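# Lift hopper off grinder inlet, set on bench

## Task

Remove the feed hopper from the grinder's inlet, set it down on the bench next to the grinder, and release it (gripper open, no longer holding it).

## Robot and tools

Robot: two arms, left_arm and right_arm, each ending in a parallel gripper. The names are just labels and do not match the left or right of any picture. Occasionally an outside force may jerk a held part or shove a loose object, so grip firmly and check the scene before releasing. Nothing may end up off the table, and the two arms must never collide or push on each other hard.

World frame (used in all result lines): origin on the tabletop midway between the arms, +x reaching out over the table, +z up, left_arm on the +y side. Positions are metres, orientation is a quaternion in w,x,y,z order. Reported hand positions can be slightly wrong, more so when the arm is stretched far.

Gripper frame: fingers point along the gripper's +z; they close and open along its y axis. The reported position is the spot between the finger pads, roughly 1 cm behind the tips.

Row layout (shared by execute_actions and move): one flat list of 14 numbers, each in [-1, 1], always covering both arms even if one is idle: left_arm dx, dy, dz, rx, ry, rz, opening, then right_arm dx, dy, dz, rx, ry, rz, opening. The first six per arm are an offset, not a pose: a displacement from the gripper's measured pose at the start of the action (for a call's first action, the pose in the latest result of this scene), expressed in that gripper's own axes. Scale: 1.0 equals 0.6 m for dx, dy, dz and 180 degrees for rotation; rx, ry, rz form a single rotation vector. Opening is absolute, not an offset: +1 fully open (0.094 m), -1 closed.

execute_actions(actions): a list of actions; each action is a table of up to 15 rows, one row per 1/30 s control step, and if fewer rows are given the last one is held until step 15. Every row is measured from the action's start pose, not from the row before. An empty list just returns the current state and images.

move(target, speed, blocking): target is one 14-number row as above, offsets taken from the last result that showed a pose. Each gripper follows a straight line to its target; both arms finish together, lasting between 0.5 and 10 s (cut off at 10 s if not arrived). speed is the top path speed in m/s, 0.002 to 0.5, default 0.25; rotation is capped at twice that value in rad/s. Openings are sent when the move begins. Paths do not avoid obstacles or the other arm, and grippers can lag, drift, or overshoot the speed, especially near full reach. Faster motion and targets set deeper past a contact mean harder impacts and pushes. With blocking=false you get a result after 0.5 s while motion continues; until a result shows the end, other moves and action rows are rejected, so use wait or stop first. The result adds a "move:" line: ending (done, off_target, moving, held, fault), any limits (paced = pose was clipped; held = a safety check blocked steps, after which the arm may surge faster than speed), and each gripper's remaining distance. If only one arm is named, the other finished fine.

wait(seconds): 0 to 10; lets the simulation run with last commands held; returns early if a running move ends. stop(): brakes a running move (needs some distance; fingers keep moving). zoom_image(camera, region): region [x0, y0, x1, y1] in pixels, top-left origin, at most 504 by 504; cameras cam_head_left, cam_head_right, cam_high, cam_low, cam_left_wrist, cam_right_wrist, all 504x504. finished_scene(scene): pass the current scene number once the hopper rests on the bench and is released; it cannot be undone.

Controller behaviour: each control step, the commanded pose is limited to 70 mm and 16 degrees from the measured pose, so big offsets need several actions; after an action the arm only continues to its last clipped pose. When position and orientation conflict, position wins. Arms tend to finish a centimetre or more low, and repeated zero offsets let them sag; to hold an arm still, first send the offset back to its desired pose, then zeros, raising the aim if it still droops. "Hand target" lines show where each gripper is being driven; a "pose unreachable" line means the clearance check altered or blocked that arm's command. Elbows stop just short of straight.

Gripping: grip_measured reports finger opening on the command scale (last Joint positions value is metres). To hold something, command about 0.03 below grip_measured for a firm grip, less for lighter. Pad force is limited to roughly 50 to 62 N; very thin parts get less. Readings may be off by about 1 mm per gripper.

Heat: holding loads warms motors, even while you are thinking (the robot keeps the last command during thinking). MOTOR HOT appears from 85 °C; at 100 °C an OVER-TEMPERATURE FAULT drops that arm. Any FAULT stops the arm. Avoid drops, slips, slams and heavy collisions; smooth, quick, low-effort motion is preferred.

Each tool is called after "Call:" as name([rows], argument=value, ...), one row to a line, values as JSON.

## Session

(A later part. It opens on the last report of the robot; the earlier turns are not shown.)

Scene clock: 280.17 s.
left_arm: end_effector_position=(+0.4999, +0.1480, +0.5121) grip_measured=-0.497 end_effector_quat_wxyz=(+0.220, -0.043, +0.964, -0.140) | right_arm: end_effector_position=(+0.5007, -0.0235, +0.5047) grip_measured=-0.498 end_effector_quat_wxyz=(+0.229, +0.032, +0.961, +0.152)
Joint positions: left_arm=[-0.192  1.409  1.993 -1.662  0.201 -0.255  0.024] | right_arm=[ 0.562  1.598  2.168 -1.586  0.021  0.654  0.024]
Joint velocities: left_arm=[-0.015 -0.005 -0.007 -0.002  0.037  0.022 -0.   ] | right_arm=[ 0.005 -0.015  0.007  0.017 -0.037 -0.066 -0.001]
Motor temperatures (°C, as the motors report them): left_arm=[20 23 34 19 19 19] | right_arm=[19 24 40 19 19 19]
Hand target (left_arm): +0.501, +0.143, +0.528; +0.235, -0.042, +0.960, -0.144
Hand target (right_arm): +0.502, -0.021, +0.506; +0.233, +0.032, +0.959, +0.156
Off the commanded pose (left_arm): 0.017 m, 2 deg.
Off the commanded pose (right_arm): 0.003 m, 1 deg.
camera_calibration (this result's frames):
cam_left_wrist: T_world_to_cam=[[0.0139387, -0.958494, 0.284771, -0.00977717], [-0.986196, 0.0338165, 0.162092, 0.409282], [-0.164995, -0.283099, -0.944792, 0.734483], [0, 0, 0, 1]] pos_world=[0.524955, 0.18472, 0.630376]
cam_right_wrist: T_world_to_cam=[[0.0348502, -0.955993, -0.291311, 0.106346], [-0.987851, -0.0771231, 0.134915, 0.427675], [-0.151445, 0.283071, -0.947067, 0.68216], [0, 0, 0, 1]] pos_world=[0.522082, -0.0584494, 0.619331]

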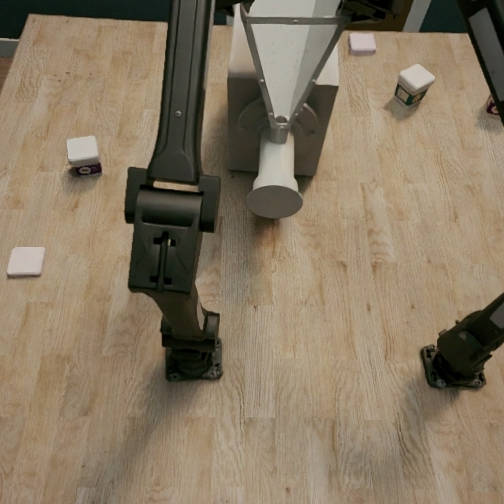

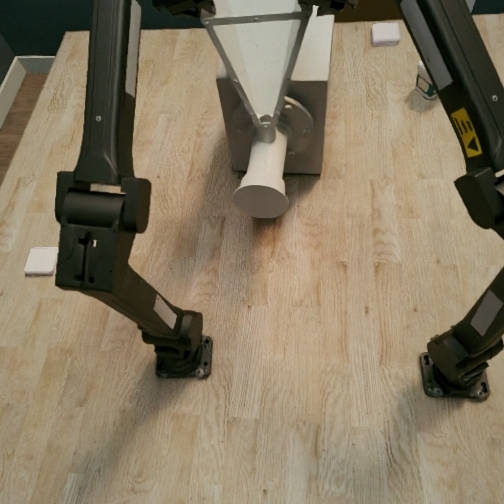

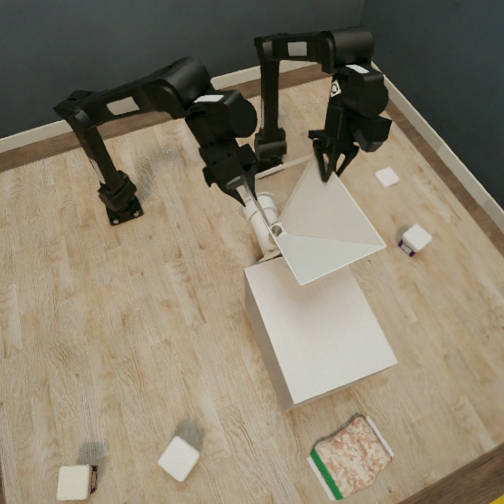

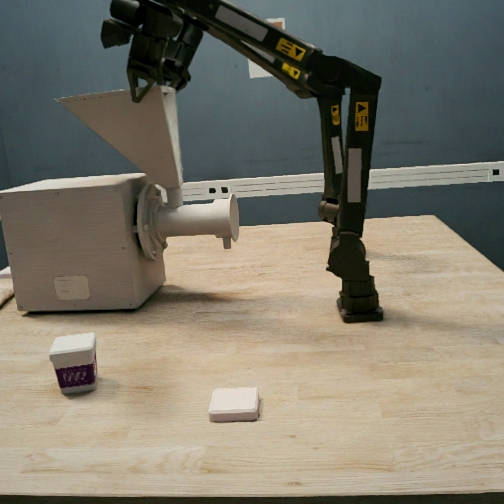

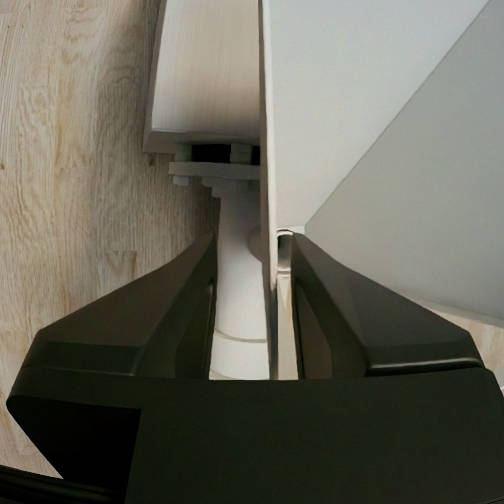

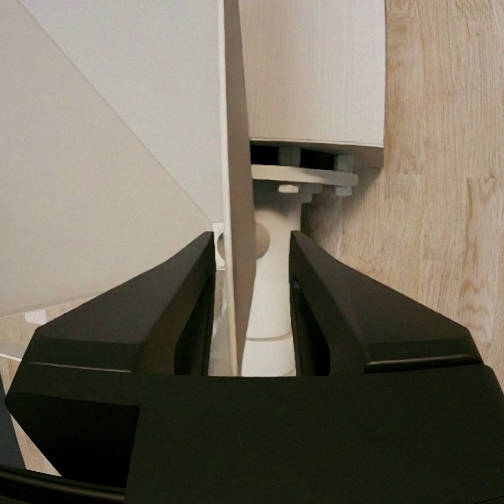

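Call:
execute_actions([
  [[-0.0123,-0.021,-0.0227,0,-0.01,0,-0.5, -0.0047,0.017,-0.0052,0,0,0,-0.5]],
])

Scene clock: 298.27 s.
left_arm: end_effector_position=(+0.4992, +0.1466, +0.5135) grip_measured=-0.497 end_effector_quat_wxyz=(+0.222, -0.047, +0.964, -0.136) | right_arm: end_effector_position=(+0.5009, -0.0233, +0.5012) grip_measured=-0.498 end_effector_quat_wxyz=(+0.222, +0.034, +0.963, +0.146)
Joint positions: left_arm=[-0.201  1.409  1.998 -1.664  0.186 -0.268  0.024] | right_arm=[ 0.564  1.608  2.177 -1.603  0.026  0.659  0.024]
Joint velocities: left_arm=[-0.005 -0.015  0.022 -0.007  0.037 -0.051  0.   ] | right_arm=[ 0.005 -0.005 -0.012 -0.017 -0.051  0.007 -0.   ]
Motor temperatures (°C, as the motors report them): left_arm=[20 23 34 19 19 19] | right_arm=[19 24 40 19 19 19]
Hand target (left_arm): +0.500, +0.141, +0.530; +0.236, -0.045, +0.960, -0.140
Hand target (right_arm): +0.501, -0.015, +0.511; +0.229, +0.032, +0.961, +0.152
Off the commanded pose (left_arm): 0.018 m, 2 deg.
Off the commanded pose (right_arm): 0.013 m, 1 deg.
camera_calibration (this result's frames):
cam_left_wrist: T_world_to_cam=[[0.0232591, -0.960324, 0.277916, -0.0123835], [-0.986634, 0.0227986, 0.161352, 0.410617], [-0.161286, -0.277955, -0.946957, 0.733837], [0, 0, 0, 1]] pos_world=[0.523774, 0.18272, 0.632101]
cam_right_wrist: T_world_to_cam=[[0.0258318, -0.959611, -0.280143, 0.104347], [-0.986282, -0.0701689, 0.149414, 0.42045], [-0.163037, 0.27244, -0.948259, 0.684962], [0, 0, 0, 1]] pos_world=[0.52366, -0.0569763, 0.615932]

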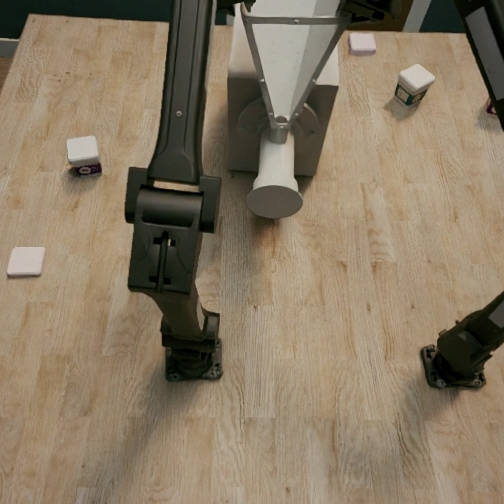

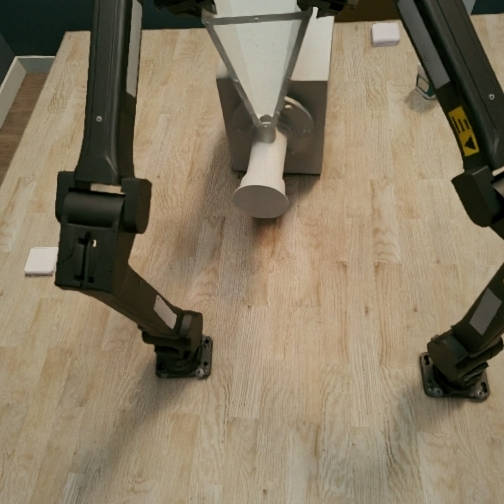

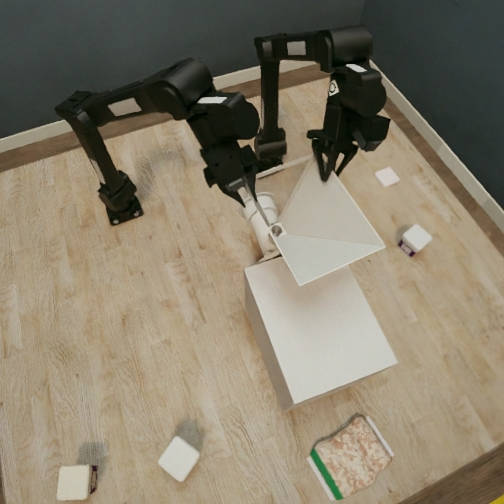

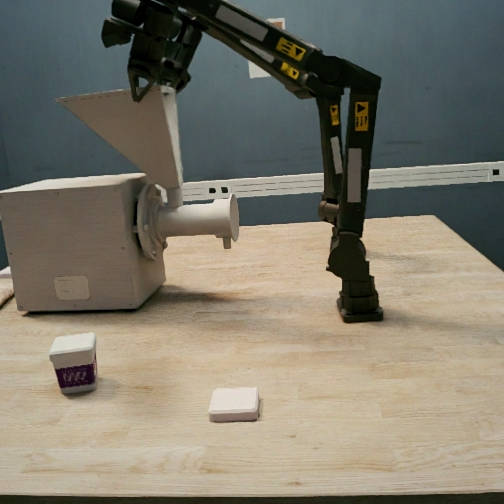

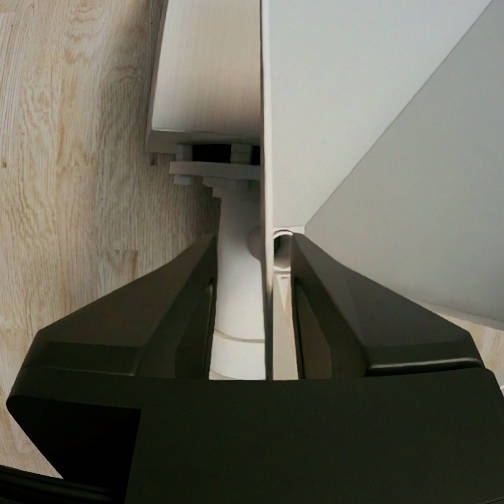

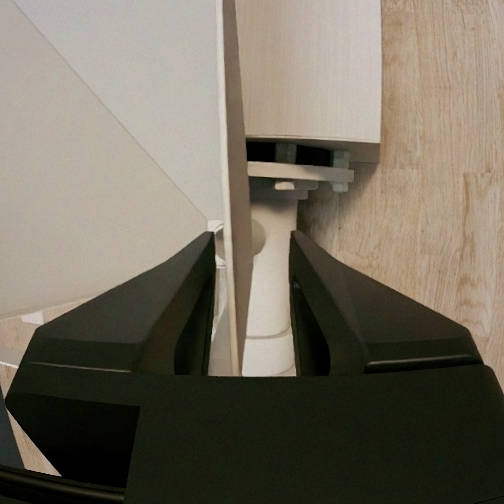

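Call:
execute_actions([
  [[-0.0097,-0.025,-0.0178,0,-0.01,0,-0.5, -0.0092,0.0327,-0.019,0,-0.005,0,-0.5]],
])

Scene clock: 312.97 s.
left_arm: end_effector_position=(+0.4981, +0.1410, +0.5130) grip_measured=-0.497 end_effector_quat_wxyz=(+0.221, -0.050, +0.965, -0.131) | right_arm: end_effector_position=(+0.4984, -0.0137, +0.5075) grip_measured=-0.498 end_effector_quat_wxyz=(+0.222, +0.034, +0.965, +0.138)
Joint positions: left_arm=[-0.221  1.409  1.998 -1.664  0.166 -0.288  0.024] | right_arm=[ 0.588  1.642  2.245 -1.648  0.049  0.675  0.024]
Joint velocities: left_arm=[ 0.005  0.015 -0.002 -0.007 -0.022 -0.007  0.   ] | right_arm=[-0.005 -0.005  0.002 -0.002  0.022  0.007 -0.   ]
Motor temperatures (°C, as the motors report them): left_arm=[20 23 34 19 19 19] | right_arm=[19 24 42 19 19 19]
Hand target (left_arm): +0.499, +0.136, +0.529; +0.237, -0.049, +0.961, -0.136
Hand target (right_arm): +0.500, -0.009, +0.519; +0.231, +0.035, +0.962, +0.145
Off the commanded pose (left_arm): 0.017 m, 2 deg.
Off the commanded pose (right_arm): 0.013 m, 1 deg.
camera_calibration (this result's frames):
cam_left_wrist: T_world_to_cam=[[0.0305784, -0.96257, 0.269302, -0.0165316], [-0.986387, 0.0144913, 0.163798, 0.409564], [-0.16157, -0.270644, -0.949024, 0.731761], [0, 0, 0, 1]] pos_world=[0.522725, 0.176199, 0.631825]
cam_right_wrist: T_world_to_cam=[[0.0230676, -0.963932, -0.265146, 0.109097], [-0.986087, -0.0656106, 0.152737, 0.416003], [-0.164624, 0.257934, -0.952034, 0.690477], [0, 0, 0, 1]] pos_world=[0.521367, -0.0456408, 0.622746]

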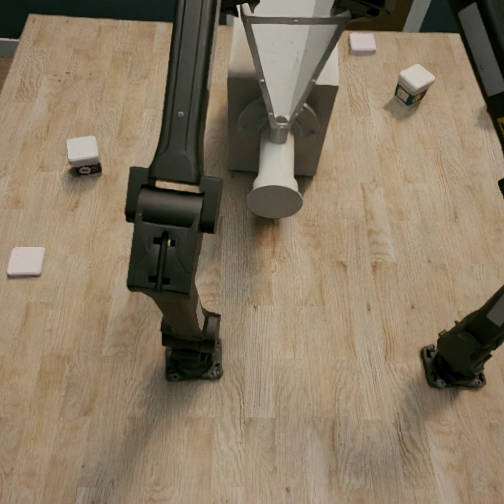

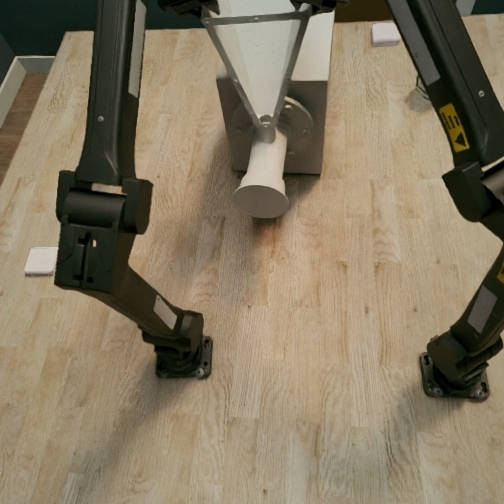

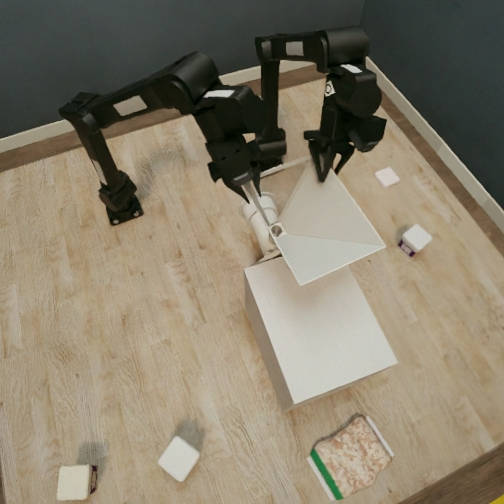

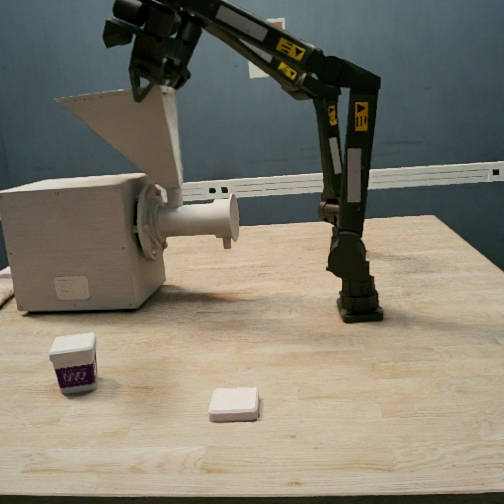

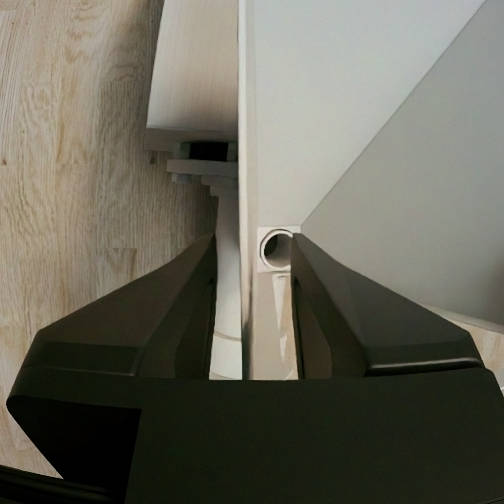

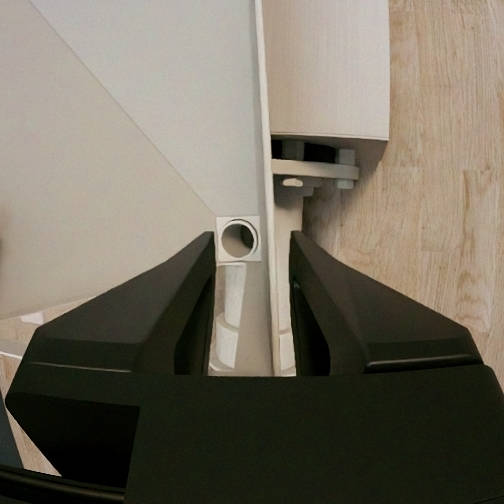

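Call:
execute_actions([
  [[-0.0142,-0.0015,-0.0253,0.006,-0.01,0,-0.7, -0.0112,-0.004,-0.0192,-0.004,-0.005,0,-0.7],[-0.0142,-0.0015,-0.0253,0.006,-0.01,0,-0.7, -0.0112,-0.004,-0.0192,-0.004,-0.005,0,-0.7],[-0.0142,-0.0015,-0.0253,0.006,-0.01,0,-0.7, -0.0112,-0.004,-0.0192,-0.004,-0.005,0,-0.7],[-0.0142,-0.0015,-0.0253,0.006,-0.01,0,-0.8, -0.0112,-0.004,-0.0192,-0.004,-0.005,0,-0.8],[-0.0142,-0.0015,-0.0253,0.006,-0.01,0,-0.8, -0.0112,-0.004,-0.0192,-0.004,-0.005,0,-0.8],[-0.0142,-0.0015,-0.0253,0.006,-0.01,0,-0.8, -0.0112,-0.004,-0.0192,-0.004,-0.005,0,-0.8],[-0.0142,-0.0015,-0.0253,0.006,-0.01,0,-0.87, -0.0112,-0.004,-0.0192,-0.004,-0.005,0,-0.87],[-0.0142,-0.0015,-0.0253,0.006,-0.01,0,-0.87, -0.0112,-0.004,-0.0192,-0.004,-0.005,0,-0.87],[-0.0142,-0.0015,-0.0253,0.006,-0.01,0,-0.87, -0.0112,-0.004,-0.0192,-0.004,-0.005,0,-0.87],[-0.0142,-0.0015,-0.0253,0.006,-0.01,0,-0.92, -0.0112,-0.004,-0.0192,-0.004,-0.005,0,-0.92],[-0.0142,-0.0015,-0.0253,0.006,-0.01,0,-0.92, -0.0112,-0.004,-0.0192,-0.004,-0.005,0,-0.92],[-0.0142,-0.0015,-0.0253,0.006,-0.01,0,-0.92, -0.0112,-0.004,-0.0192,-0.004,-0.005,0,-0.92],[-0.0142,-0.0015,-0.0253,0.006,-0.01,0,-0.95, -0.0112,-0.004,-0.0192,-0.004,-0.005,0,-0.95],[-0.0142,-0.0015,-0.0253,0.006,-0.01,0,-0.95, -0.0112,-0.004,-0.0192,-0.004,-0.005,0,-0.95],[-0.0142,-0.0015,-0.0253,0.006,-0.01,0,-1.0, -0.0112,-0.004,-0.0192,-0.004,-0.005,0,-1.0]],
])

Call:
wait(seconds=0.7)

Scene clock: 345.47 s.
left_arm: end_effector_position=(+0.4981, +0.1434, +0.5127) grip_measured=-0.963 end_effector_quat_wxyz=(+0.219, -0.054, +0.965, -0.134) | right_arm: end_effector_position=(+0.4987, -0.0179, +0.5063) grip_measured=-0.958 end_effector_quat_wxyz=(+0.219, +0.025, +0.966, +0.133)
Joint positions: left_arm=[-0.212  1.41   1.998 -1.667  0.175 -0.29   0.002] | right_arm=[ 0.579  1.642  2.245 -1.658  0.044  0.651  0.002]
Joint velocities: left_arm=[ 0.015  0.005 -0.012 -0.012 -0.037 -0.125 -0.014] | right_arm=[-0.005 -0.015  0.002 -0.002 -0.11  -0.271 -0.017]
Motor temperatures (°C, as the motors report them): left_arm=[20 23 34 19 19 19] | right_arm=[19 24 43 19 19 19]
Hand target (left_arm): +0.498, +0.145, +0.530; +0.237, -0.050, +0.960, -0.139
Hand target (right_arm): +0.499, -0.020, +0.519; +0.230, +0.033, +0.962, +0.144
Off the commanded pose (left_arm): 0.017 m, 2 deg.
Off the commanded pose (right_arm): 0.013 m, 2 deg.
camera_calibration (this result's frames):
cam_left_wrist: T_world_to_cam=[[0.0375258, -0.959981, 0.277538, -0.0221693], [-0.985692, 0.0101132, 0.168256, 0.407603], [-0.164329, -0.279881, -0.945866, 0.733293], [0, 0, 0, 1]] pos_world=[0.523104, 0.17983, 0.631168]
cam_right_wrist: T_world_to_cam=[[0.0365205, -0.96661, -0.253638, 0.0920873], [-0.984208, -0.0787811, 0.158521, 0.412155], [-0.173209, 0.243843, -0.954222, 0.695573], [0, 0, 0, 1]] pos_world=[0.522763, -0.0481279, 0.621752]

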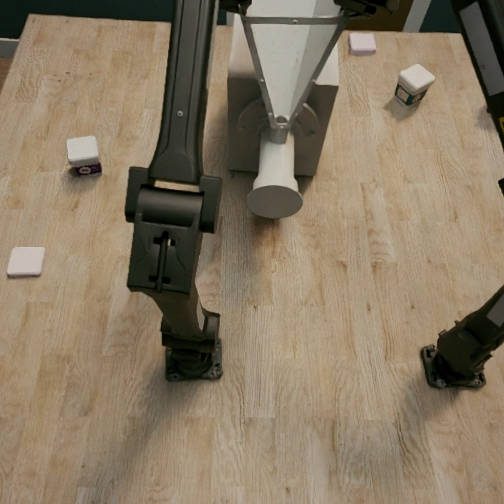

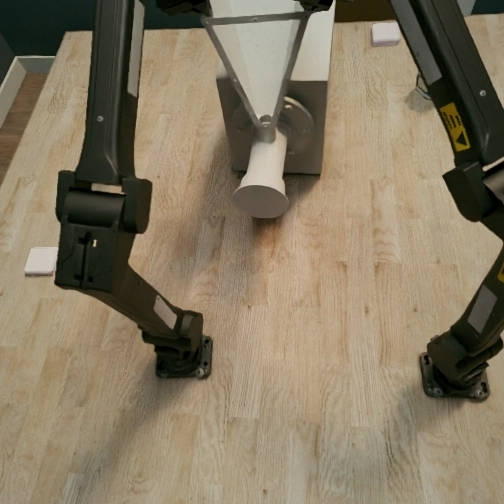

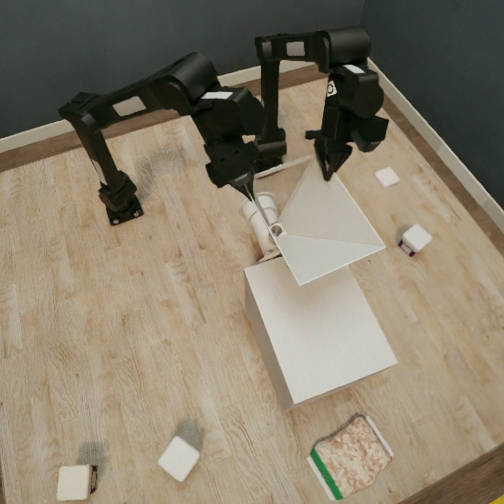

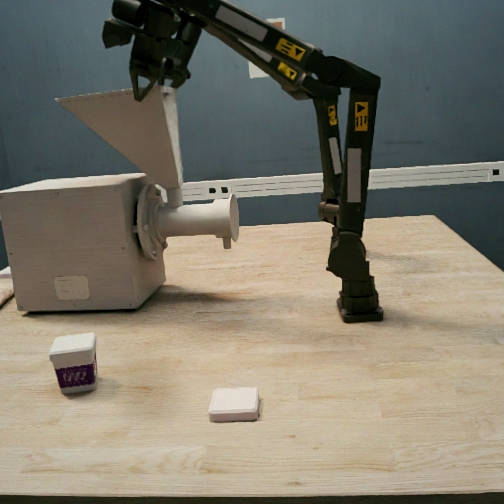

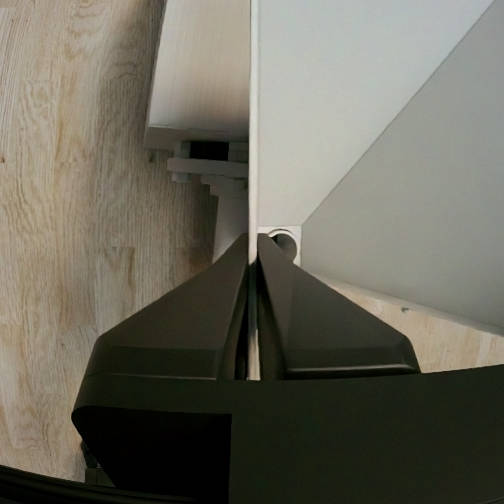

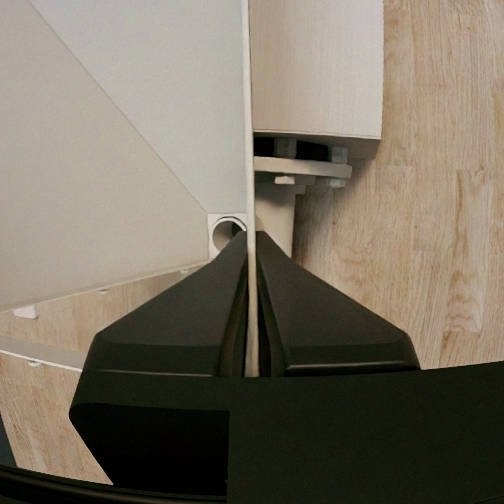

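Scene clock: 346.17 s.
left_arm: end_effector_position=(+0.4988, +0.1433, +0.5123) grip_measured=-0.968 end_effector_quat_wxyz=(+0.218, -0.054, +0.965, -0.137) | right_arm: end_effector_position=(+0.4982, -0.0179, +0.5066) grip_measured=-0.965 end_effector_quat_wxyz=(+0.219, +0.021, +0.966, +0.133)
Joint positions: left_arm=[-0.209  1.411  1.998 -1.667  0.183 -0.291  0.001] | right_arm=[ 0.579  1.641  2.245 -1.658  0.042  0.643  0.002]
Joint velocities: left_arm=[-0.005 -0.015 -0.002  0.007  0.007 -0.051 -0.001] | right_arm=[-0.005 -0.005 -0.002  0.017  0.022  0.051  0.   ]
Motor temperatures (°C, as the motors report them): left_arm=[20 23 34 19 19 19] | right_arm=[19 24 43 19 19 19]
Hand target (left_arm): +0.498, +0.145, +0.529; +0.237, -0.050, +0.960, -0.139
Hand target (right_arm): +0.499, -0.020, +0.519; +0.230, +0.033, +0.962, +0.143
Off the commanded pose (left_arm): 0.018 m, 2 deg.
Off the commanded pose (right_arm): 0.013 m, 2 deg.
wait: 0.70 s; at rest by 0.17 s
camera_calibration (this result's frames):
cam_left_wrist: T_world_to_cam=[[0.0378884, -0.958069, 0.284022, -0.0259902], [-0.985315, 0.0115374, 0.170359, 0.40682], [-0.166492, -0.286306, -0.943562, 0.733777], [0, 0, 0, 1]] pos_world=[0.523999, 0.18049, 0.63044]
cam_right_wrist: T_world_to_cam=[[0.0448436, -0.966785, -0.251626, 0.0870828], [-0.983754, -0.0865635, 0.15727, 0.411897], [-0.173828, 0.240486, -0.954961, 0.696427], [0, 0, 0, 1]] pos_world=[0.522359, -0.0476351, 0.622194]

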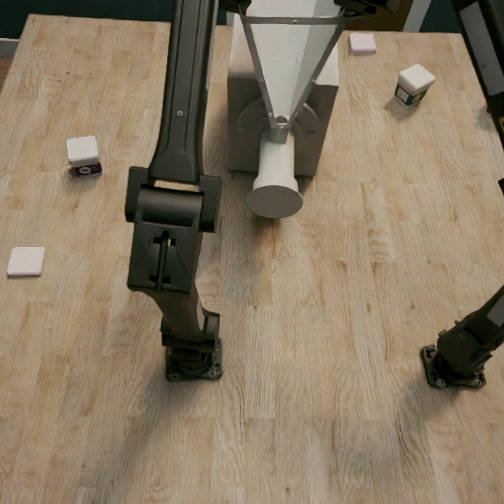

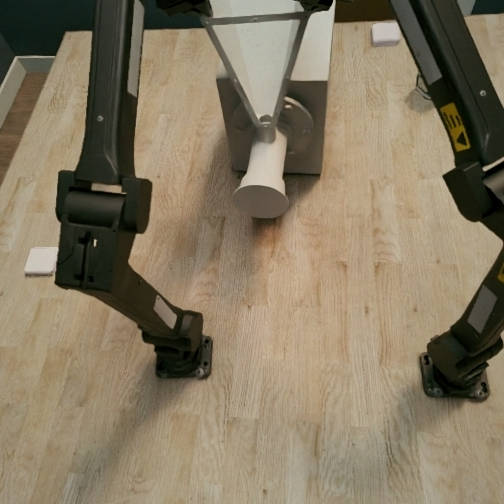

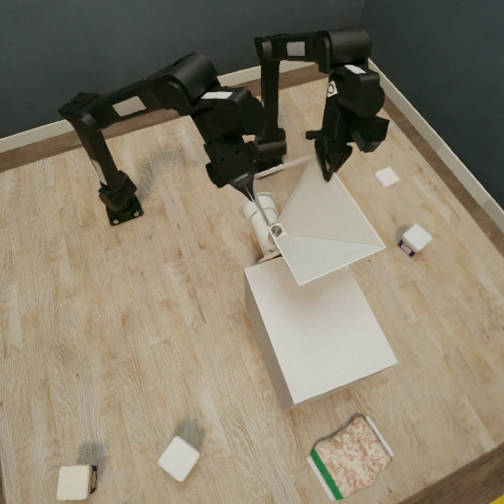

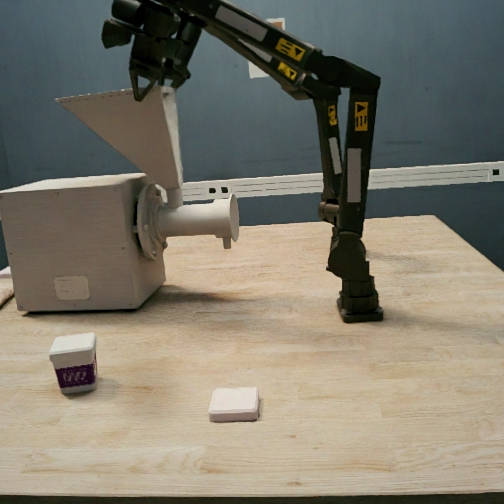

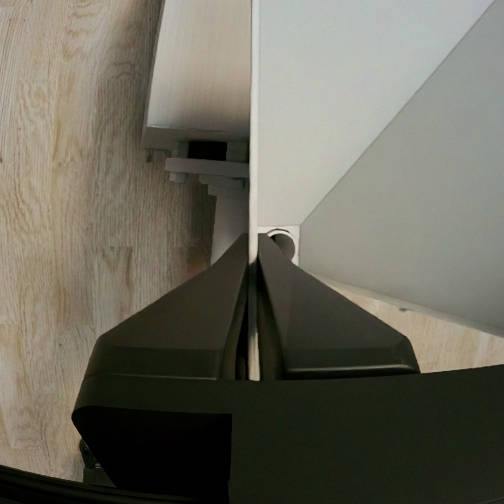

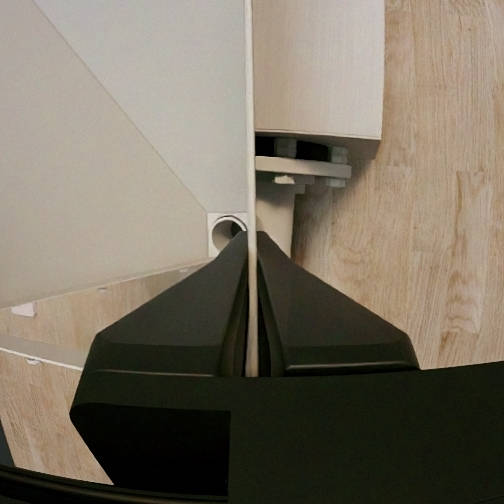

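Call:
execute_actions([
  [[-0.0005,-0.0202,-0.0797,0,0,0,-1, 0.0015,0.0188,-0.074,0,0,0,-1]],
])

Scene clock: 362.63 s.
left_arm: end_effector_position=(+0.4964, +0.1434, +0.5135) grip_measured=-0.968 end_effector_quat_wxyz=(+0.215, -0.056, +0.965, -0.138) | right_arm: end_effector_position=(+0.4947, -0.0185, +0.5077) grip_measured=-0.965 end_effector_quat_wxyz=(+0.217, +0.019, +0.968, +0.127)
Joint positions: left_arm=[-0.209  1.412  2.004 -1.678  0.184 -0.293  0.001] | right_arm=[ 0.585  1.643  2.254 -1.675  0.051  0.642  0.002]
Joint velocities: left_arm=[-0.005 -0.005 -0.012  0.012  0.051  0.022 -0.   ] | right_arm=[-0.024  0.005 -0.007 -0.012  0.007 -0.007 -0.001]
Motor temperatures (°C, as the motors report them): left_arm=[20 23 34 19 19 19] | right_arm=[19 24 42 19 19 19]
Hand target (left_arm): +0.476, +0.144, +0.554; +0.250, -0.056, +0.956, -0.146
Hand target (right_arm): +0.477, -0.020, +0.545; +0.240, +0.020, +0.959, +0.149
Off the commanded pose (left_arm): 0.047 m, 0 deg.
Off the commanded pose (right_arm): 0.043 m, 1 deg.
joint sent to its limit (left arm) — the command would take joint 4 (wrist pitch) past its lower limit, so that joint was sent only as far as its limit.
joint sent to its limit (right arm) — the command would take joint 4 (wrist pitch) past its lower limit, so that joint was sent only as far as its limit.
camera_calibration (this result's frames):
cam_left_wrist: T_world_to_cam=[[0.0407432, -0.957719, 0.284806, -0.028004], [-0.98424, 0.0106214, 0.176518, 0.400765], [-0.172079, -0.28751, -0.942193, 0.736793], [0, 0, 0, 1]] pos_world=[0.522377, 0.180759, 0.631434]
cam_right_wrist: T_world_to_cam=[[0.0457363, -0.969858, -0.23934, 0.0801445], [-0.983106, -0.086207, 0.161465, 0.405749], [-0.177231, 0.227912, -0.957416, 0.699656], [0, 0, 0, 1]] pos_world=[0.519229, -0.0467526, 0.62353]

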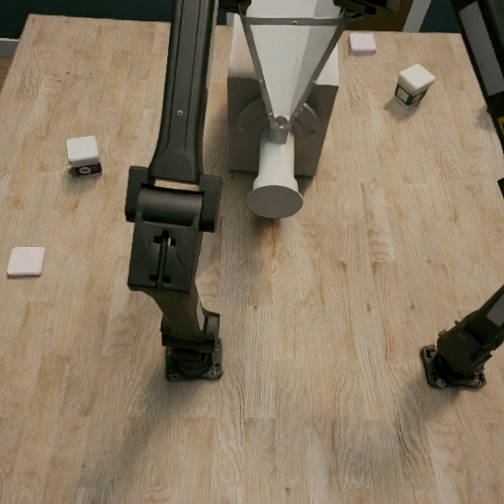

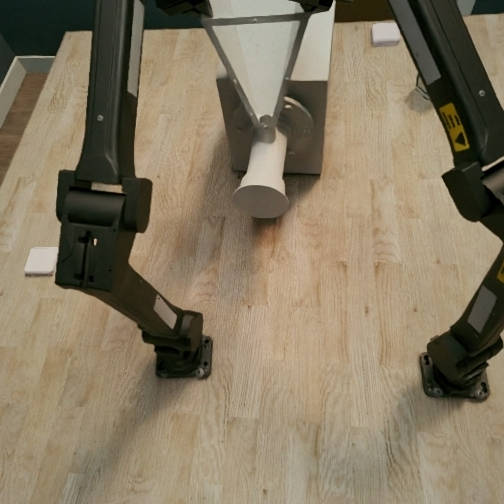

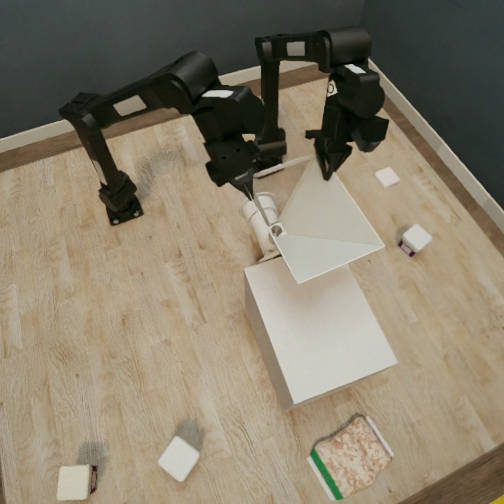

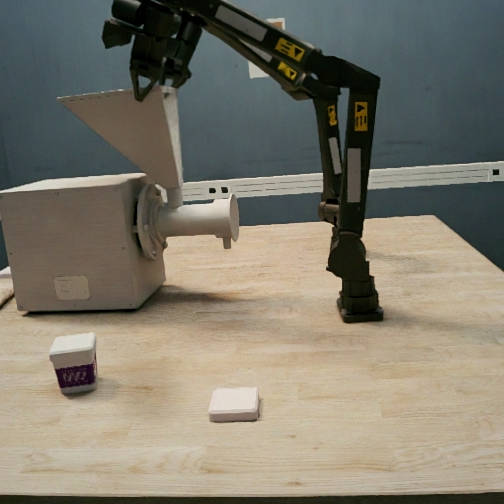

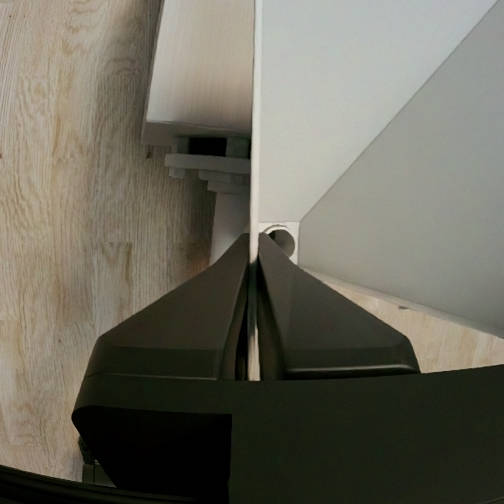

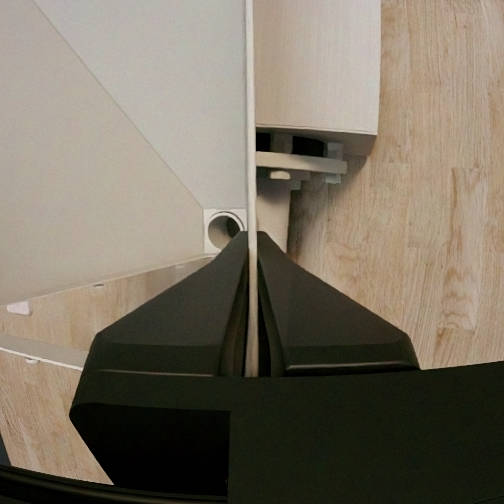

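Call:
execute_actions([
  [[0.0024,-0.028,-0.113,0,0,0,-1, 0.0033,0.0275,-0.1088,0,0,0,-1]],
])

Scene clock: 367.13 s.
left_arm: end_effector_position=(+0.4958, +0.1435, +0.5153) grip_measured=-0.968 end_effector_quat_wxyz=(+0.216, -0.054, +0.965, -0.138) | right_arm: end_effector_position=(+0.4930, -0.0182, +0.5098) grip_measured=-0.965 end_effector_quat_wxyz=(+0.221, +0.020, +0.967, +0.123)
Joint positions: left_arm=[-0.209  1.412  2.009 -1.681  0.184 -0.29   0.001] | right_arm=[ 0.592  1.643  2.26  -1.681  0.067  0.646  0.002]
Joint velocities: left_arm=[-0.005 -0.024  0.012 -0.002  0.007 -0.022  0.   ] | right_arm=[-0.005 -0.005  0.007  0.002 -0.007 -0.007  0.   ]
Motor temperatures (°C, as the motors report them): left_arm=[20 23 34 19 19 19] | right_arm=[19 24 43 19 19 19]
Hand target (left_arm): +0.463, +0.144, +0.571; +0.268, -0.058, +0.950, -0.152
Hand target (right_arm): +0.463, -0.021, +0.564; +0.257, +0.016, +0.954, +0.157
Off the commanded pose (left_arm): 0.068 m, 0 deg.
Off the commanded pose (right_arm): 0.065 m, 1 deg.
joint sent to its limit (left arm) — the command would take joint 4 (wrist pitch) past its lower limit, so that joint was sent only as far as its limit.
joint sent to its limit (right arm) — the command would take joint 4 (wrist pitch) past its lower limit, so that joint was sent only as far as its limit.
camera_calibration (this result's frames):
cam_left_wrist: T_world_to_cam=[[0.0377984, -0.958066, 0.284043, -0.0265008], [-0.984658, 0.0127483, 0.174031, 0.400997], [-0.170354, -0.286263, -0.942885, 0.737711], [0, 0, 0, 1]] pos_world=[0.521518, 0.180678, 0.633319]
cam_right_wrist: T_world_to_cam=[[0.0434895, -0.972195, -0.230101, 0.0773888], [-0.984685, -0.0806334, 0.154575, 0.408178], [-0.168831, 0.219855, -0.960812, 0.698781], [0, 0, 0, 1]] pos_world=[0.516537, -0.0454805, 0.62611]

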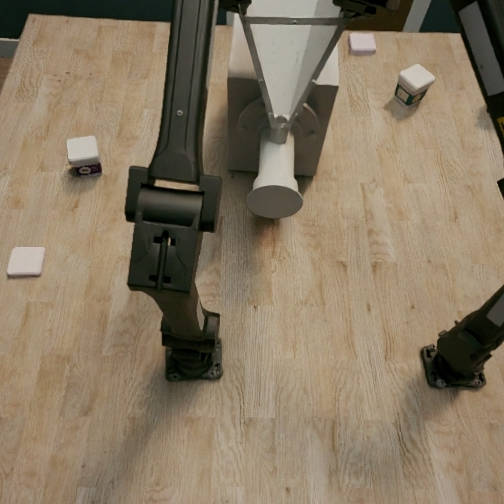

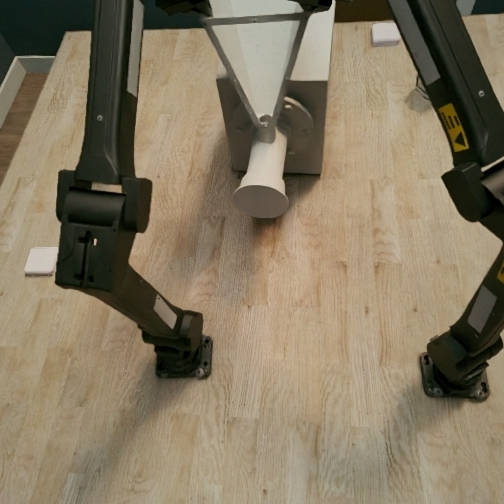

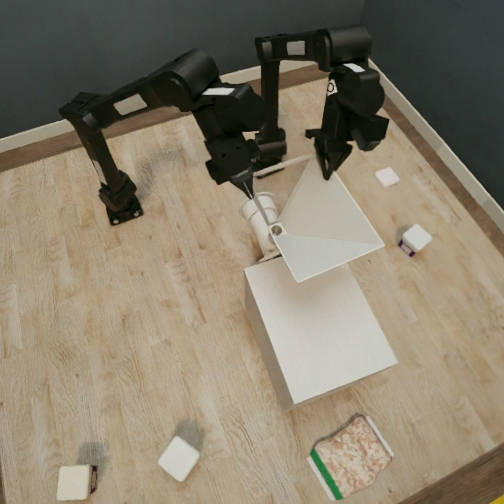

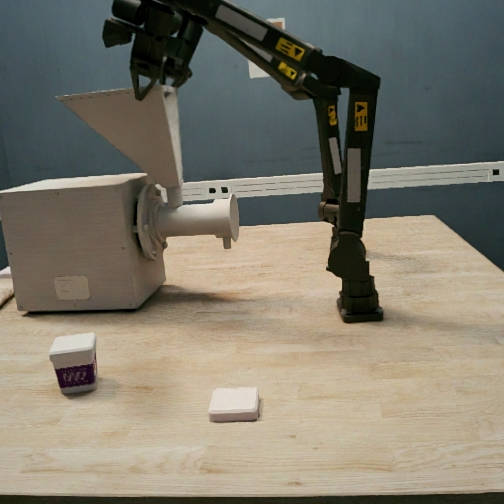

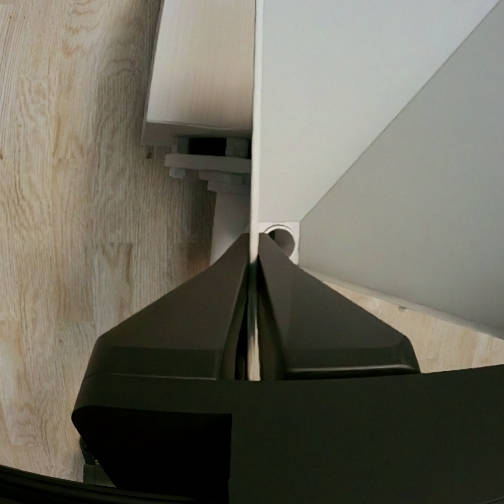

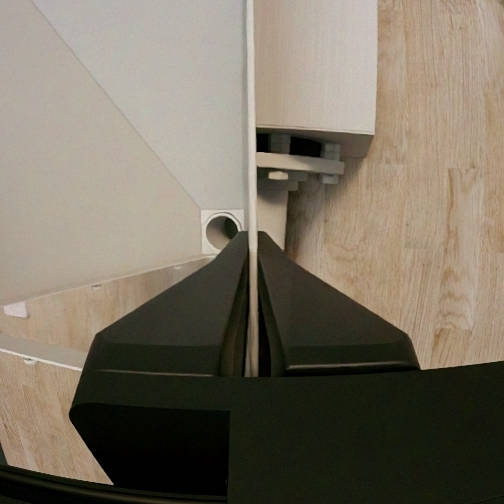

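Call:
execute_actions([
  [[-0.0617,-0.0338,-0.0925,0,0,0,-1, -0.0615,0.0268,-0.0887,-0.008,0,0,-1]],
  [[0.0024,-0.028,-0.113,0,0,0,-1, 0.0027,0.0255,-0.1088,-0.008,0,0,-1]],
  [[-0.0617,-0.0338,-0.0925,0,0,0,-1, -0.0615,0.0268,-0.0887,-0.008,0,0,-1]],
])

Scene clock: 393.40 s.
left_arm: end_effector_position=(+0.5029, +0.1429, +0.5246) grip_measured=-0.968 end_effector_quat_wxyz=(+0.218, -0.055, +0.964, -0.140) | right_arm: end_effector_position=(+0.5001, -0.0180, +0.5192) grip_measured=-0.969 end_effector_quat_wxyz=(+0.209, +0.020, +0.966, +0.150)
Joint positions: left_arm=[-0.207  1.444  2.071 -1.705  0.188 -0.29   0.001] | right_arm=[ 0.563  1.674  2.328 -1.705 -0.003  0.637  0.001]
Joint velocities: left_arm=[-0.005 -0.024  0.007 -0.007  0.066 -0.095 -0.001] | right_arm=[-0.015 -0.005 -0.022  0.002 -0.037 -0.022 -0.   ]
Motor temperatures (°C, as the motors report them): left_arm=[20 24 37 19 19 19] | right_arm=[19 25 46 19 19 19]
Hand target (left_arm): +0.501, +0.144, +0.588; +0.287, -0.058, +0.943, -0.157
Hand target (right_arm): +0.501, -0.025, +0.580; +0.269, +0.019, +0.945, +0.187
Off the commanded pose (left_arm): 0.070 m, 0 deg.
Off the commanded pose (right_arm): 0.066 m, 1 deg.
joint sent to its limit (left arm) — the command would take joint 4 (wrist pitch) past its lower limit, so that joint was sent only as far as its limit.
joint sent to its limit (right arm) — the command would take joint 4 (wrist pitch) past its lower limit, so that joint was sent only as far as its limit.
camera_calibration (this result's frames):
cam_left_wrist: T_world_to_cam=[[0.0372834, -0.956773, 0.288437, -0.0321879], [-0.985348, 0.0128739, 0.17007, 0.408773], [-0.166432, -0.290552, -0.942274, 0.745813], [0, 0, 0, 1]] pos_world=[0.528111, 0.180638, 0.642524]
cam_right_wrist: T_world_to_cam=[[0.0516018, -0.957808, -0.282737, 0.103012], [-0.979726, -0.103431, 0.171576, 0.401987], [-0.193581, 0.268151, -0.943727, 0.713325], [0, 0, 0, 1]] pos_world=[0.526607, -0.0510354, 0.633338]

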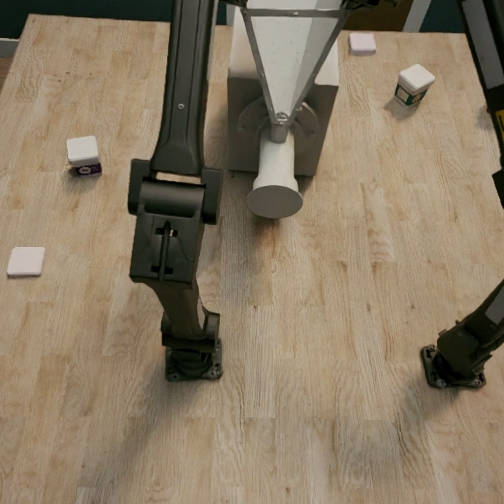

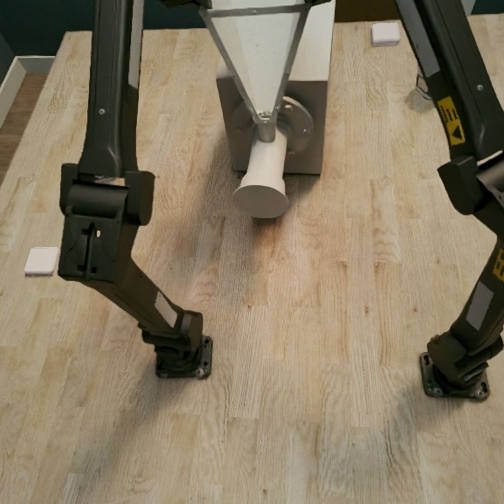

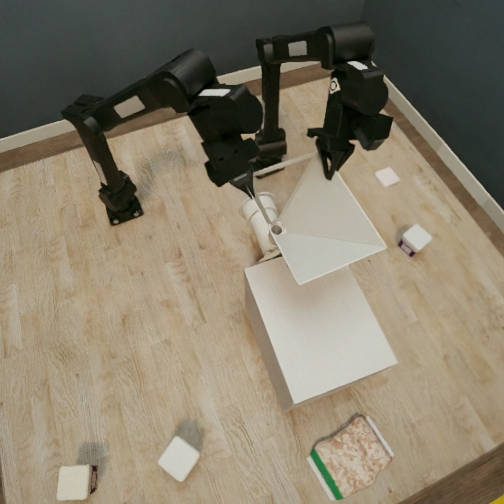

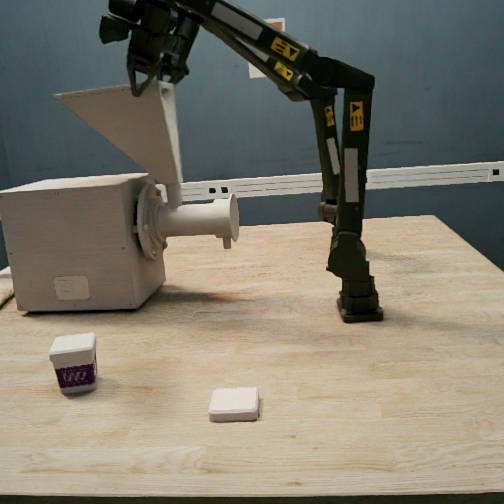

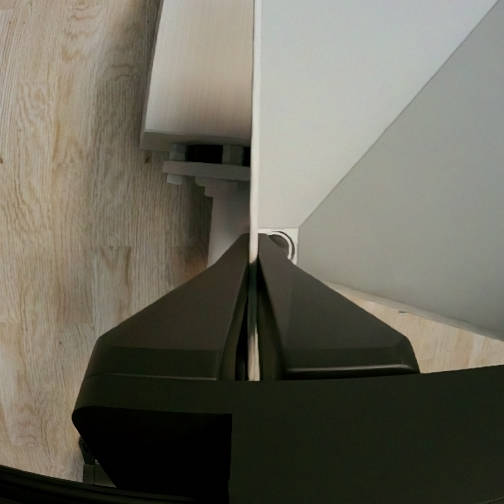

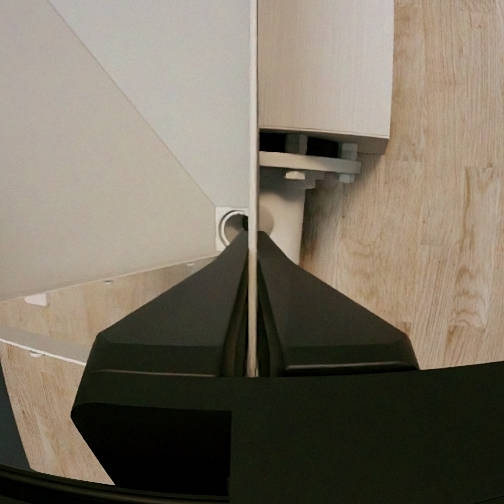

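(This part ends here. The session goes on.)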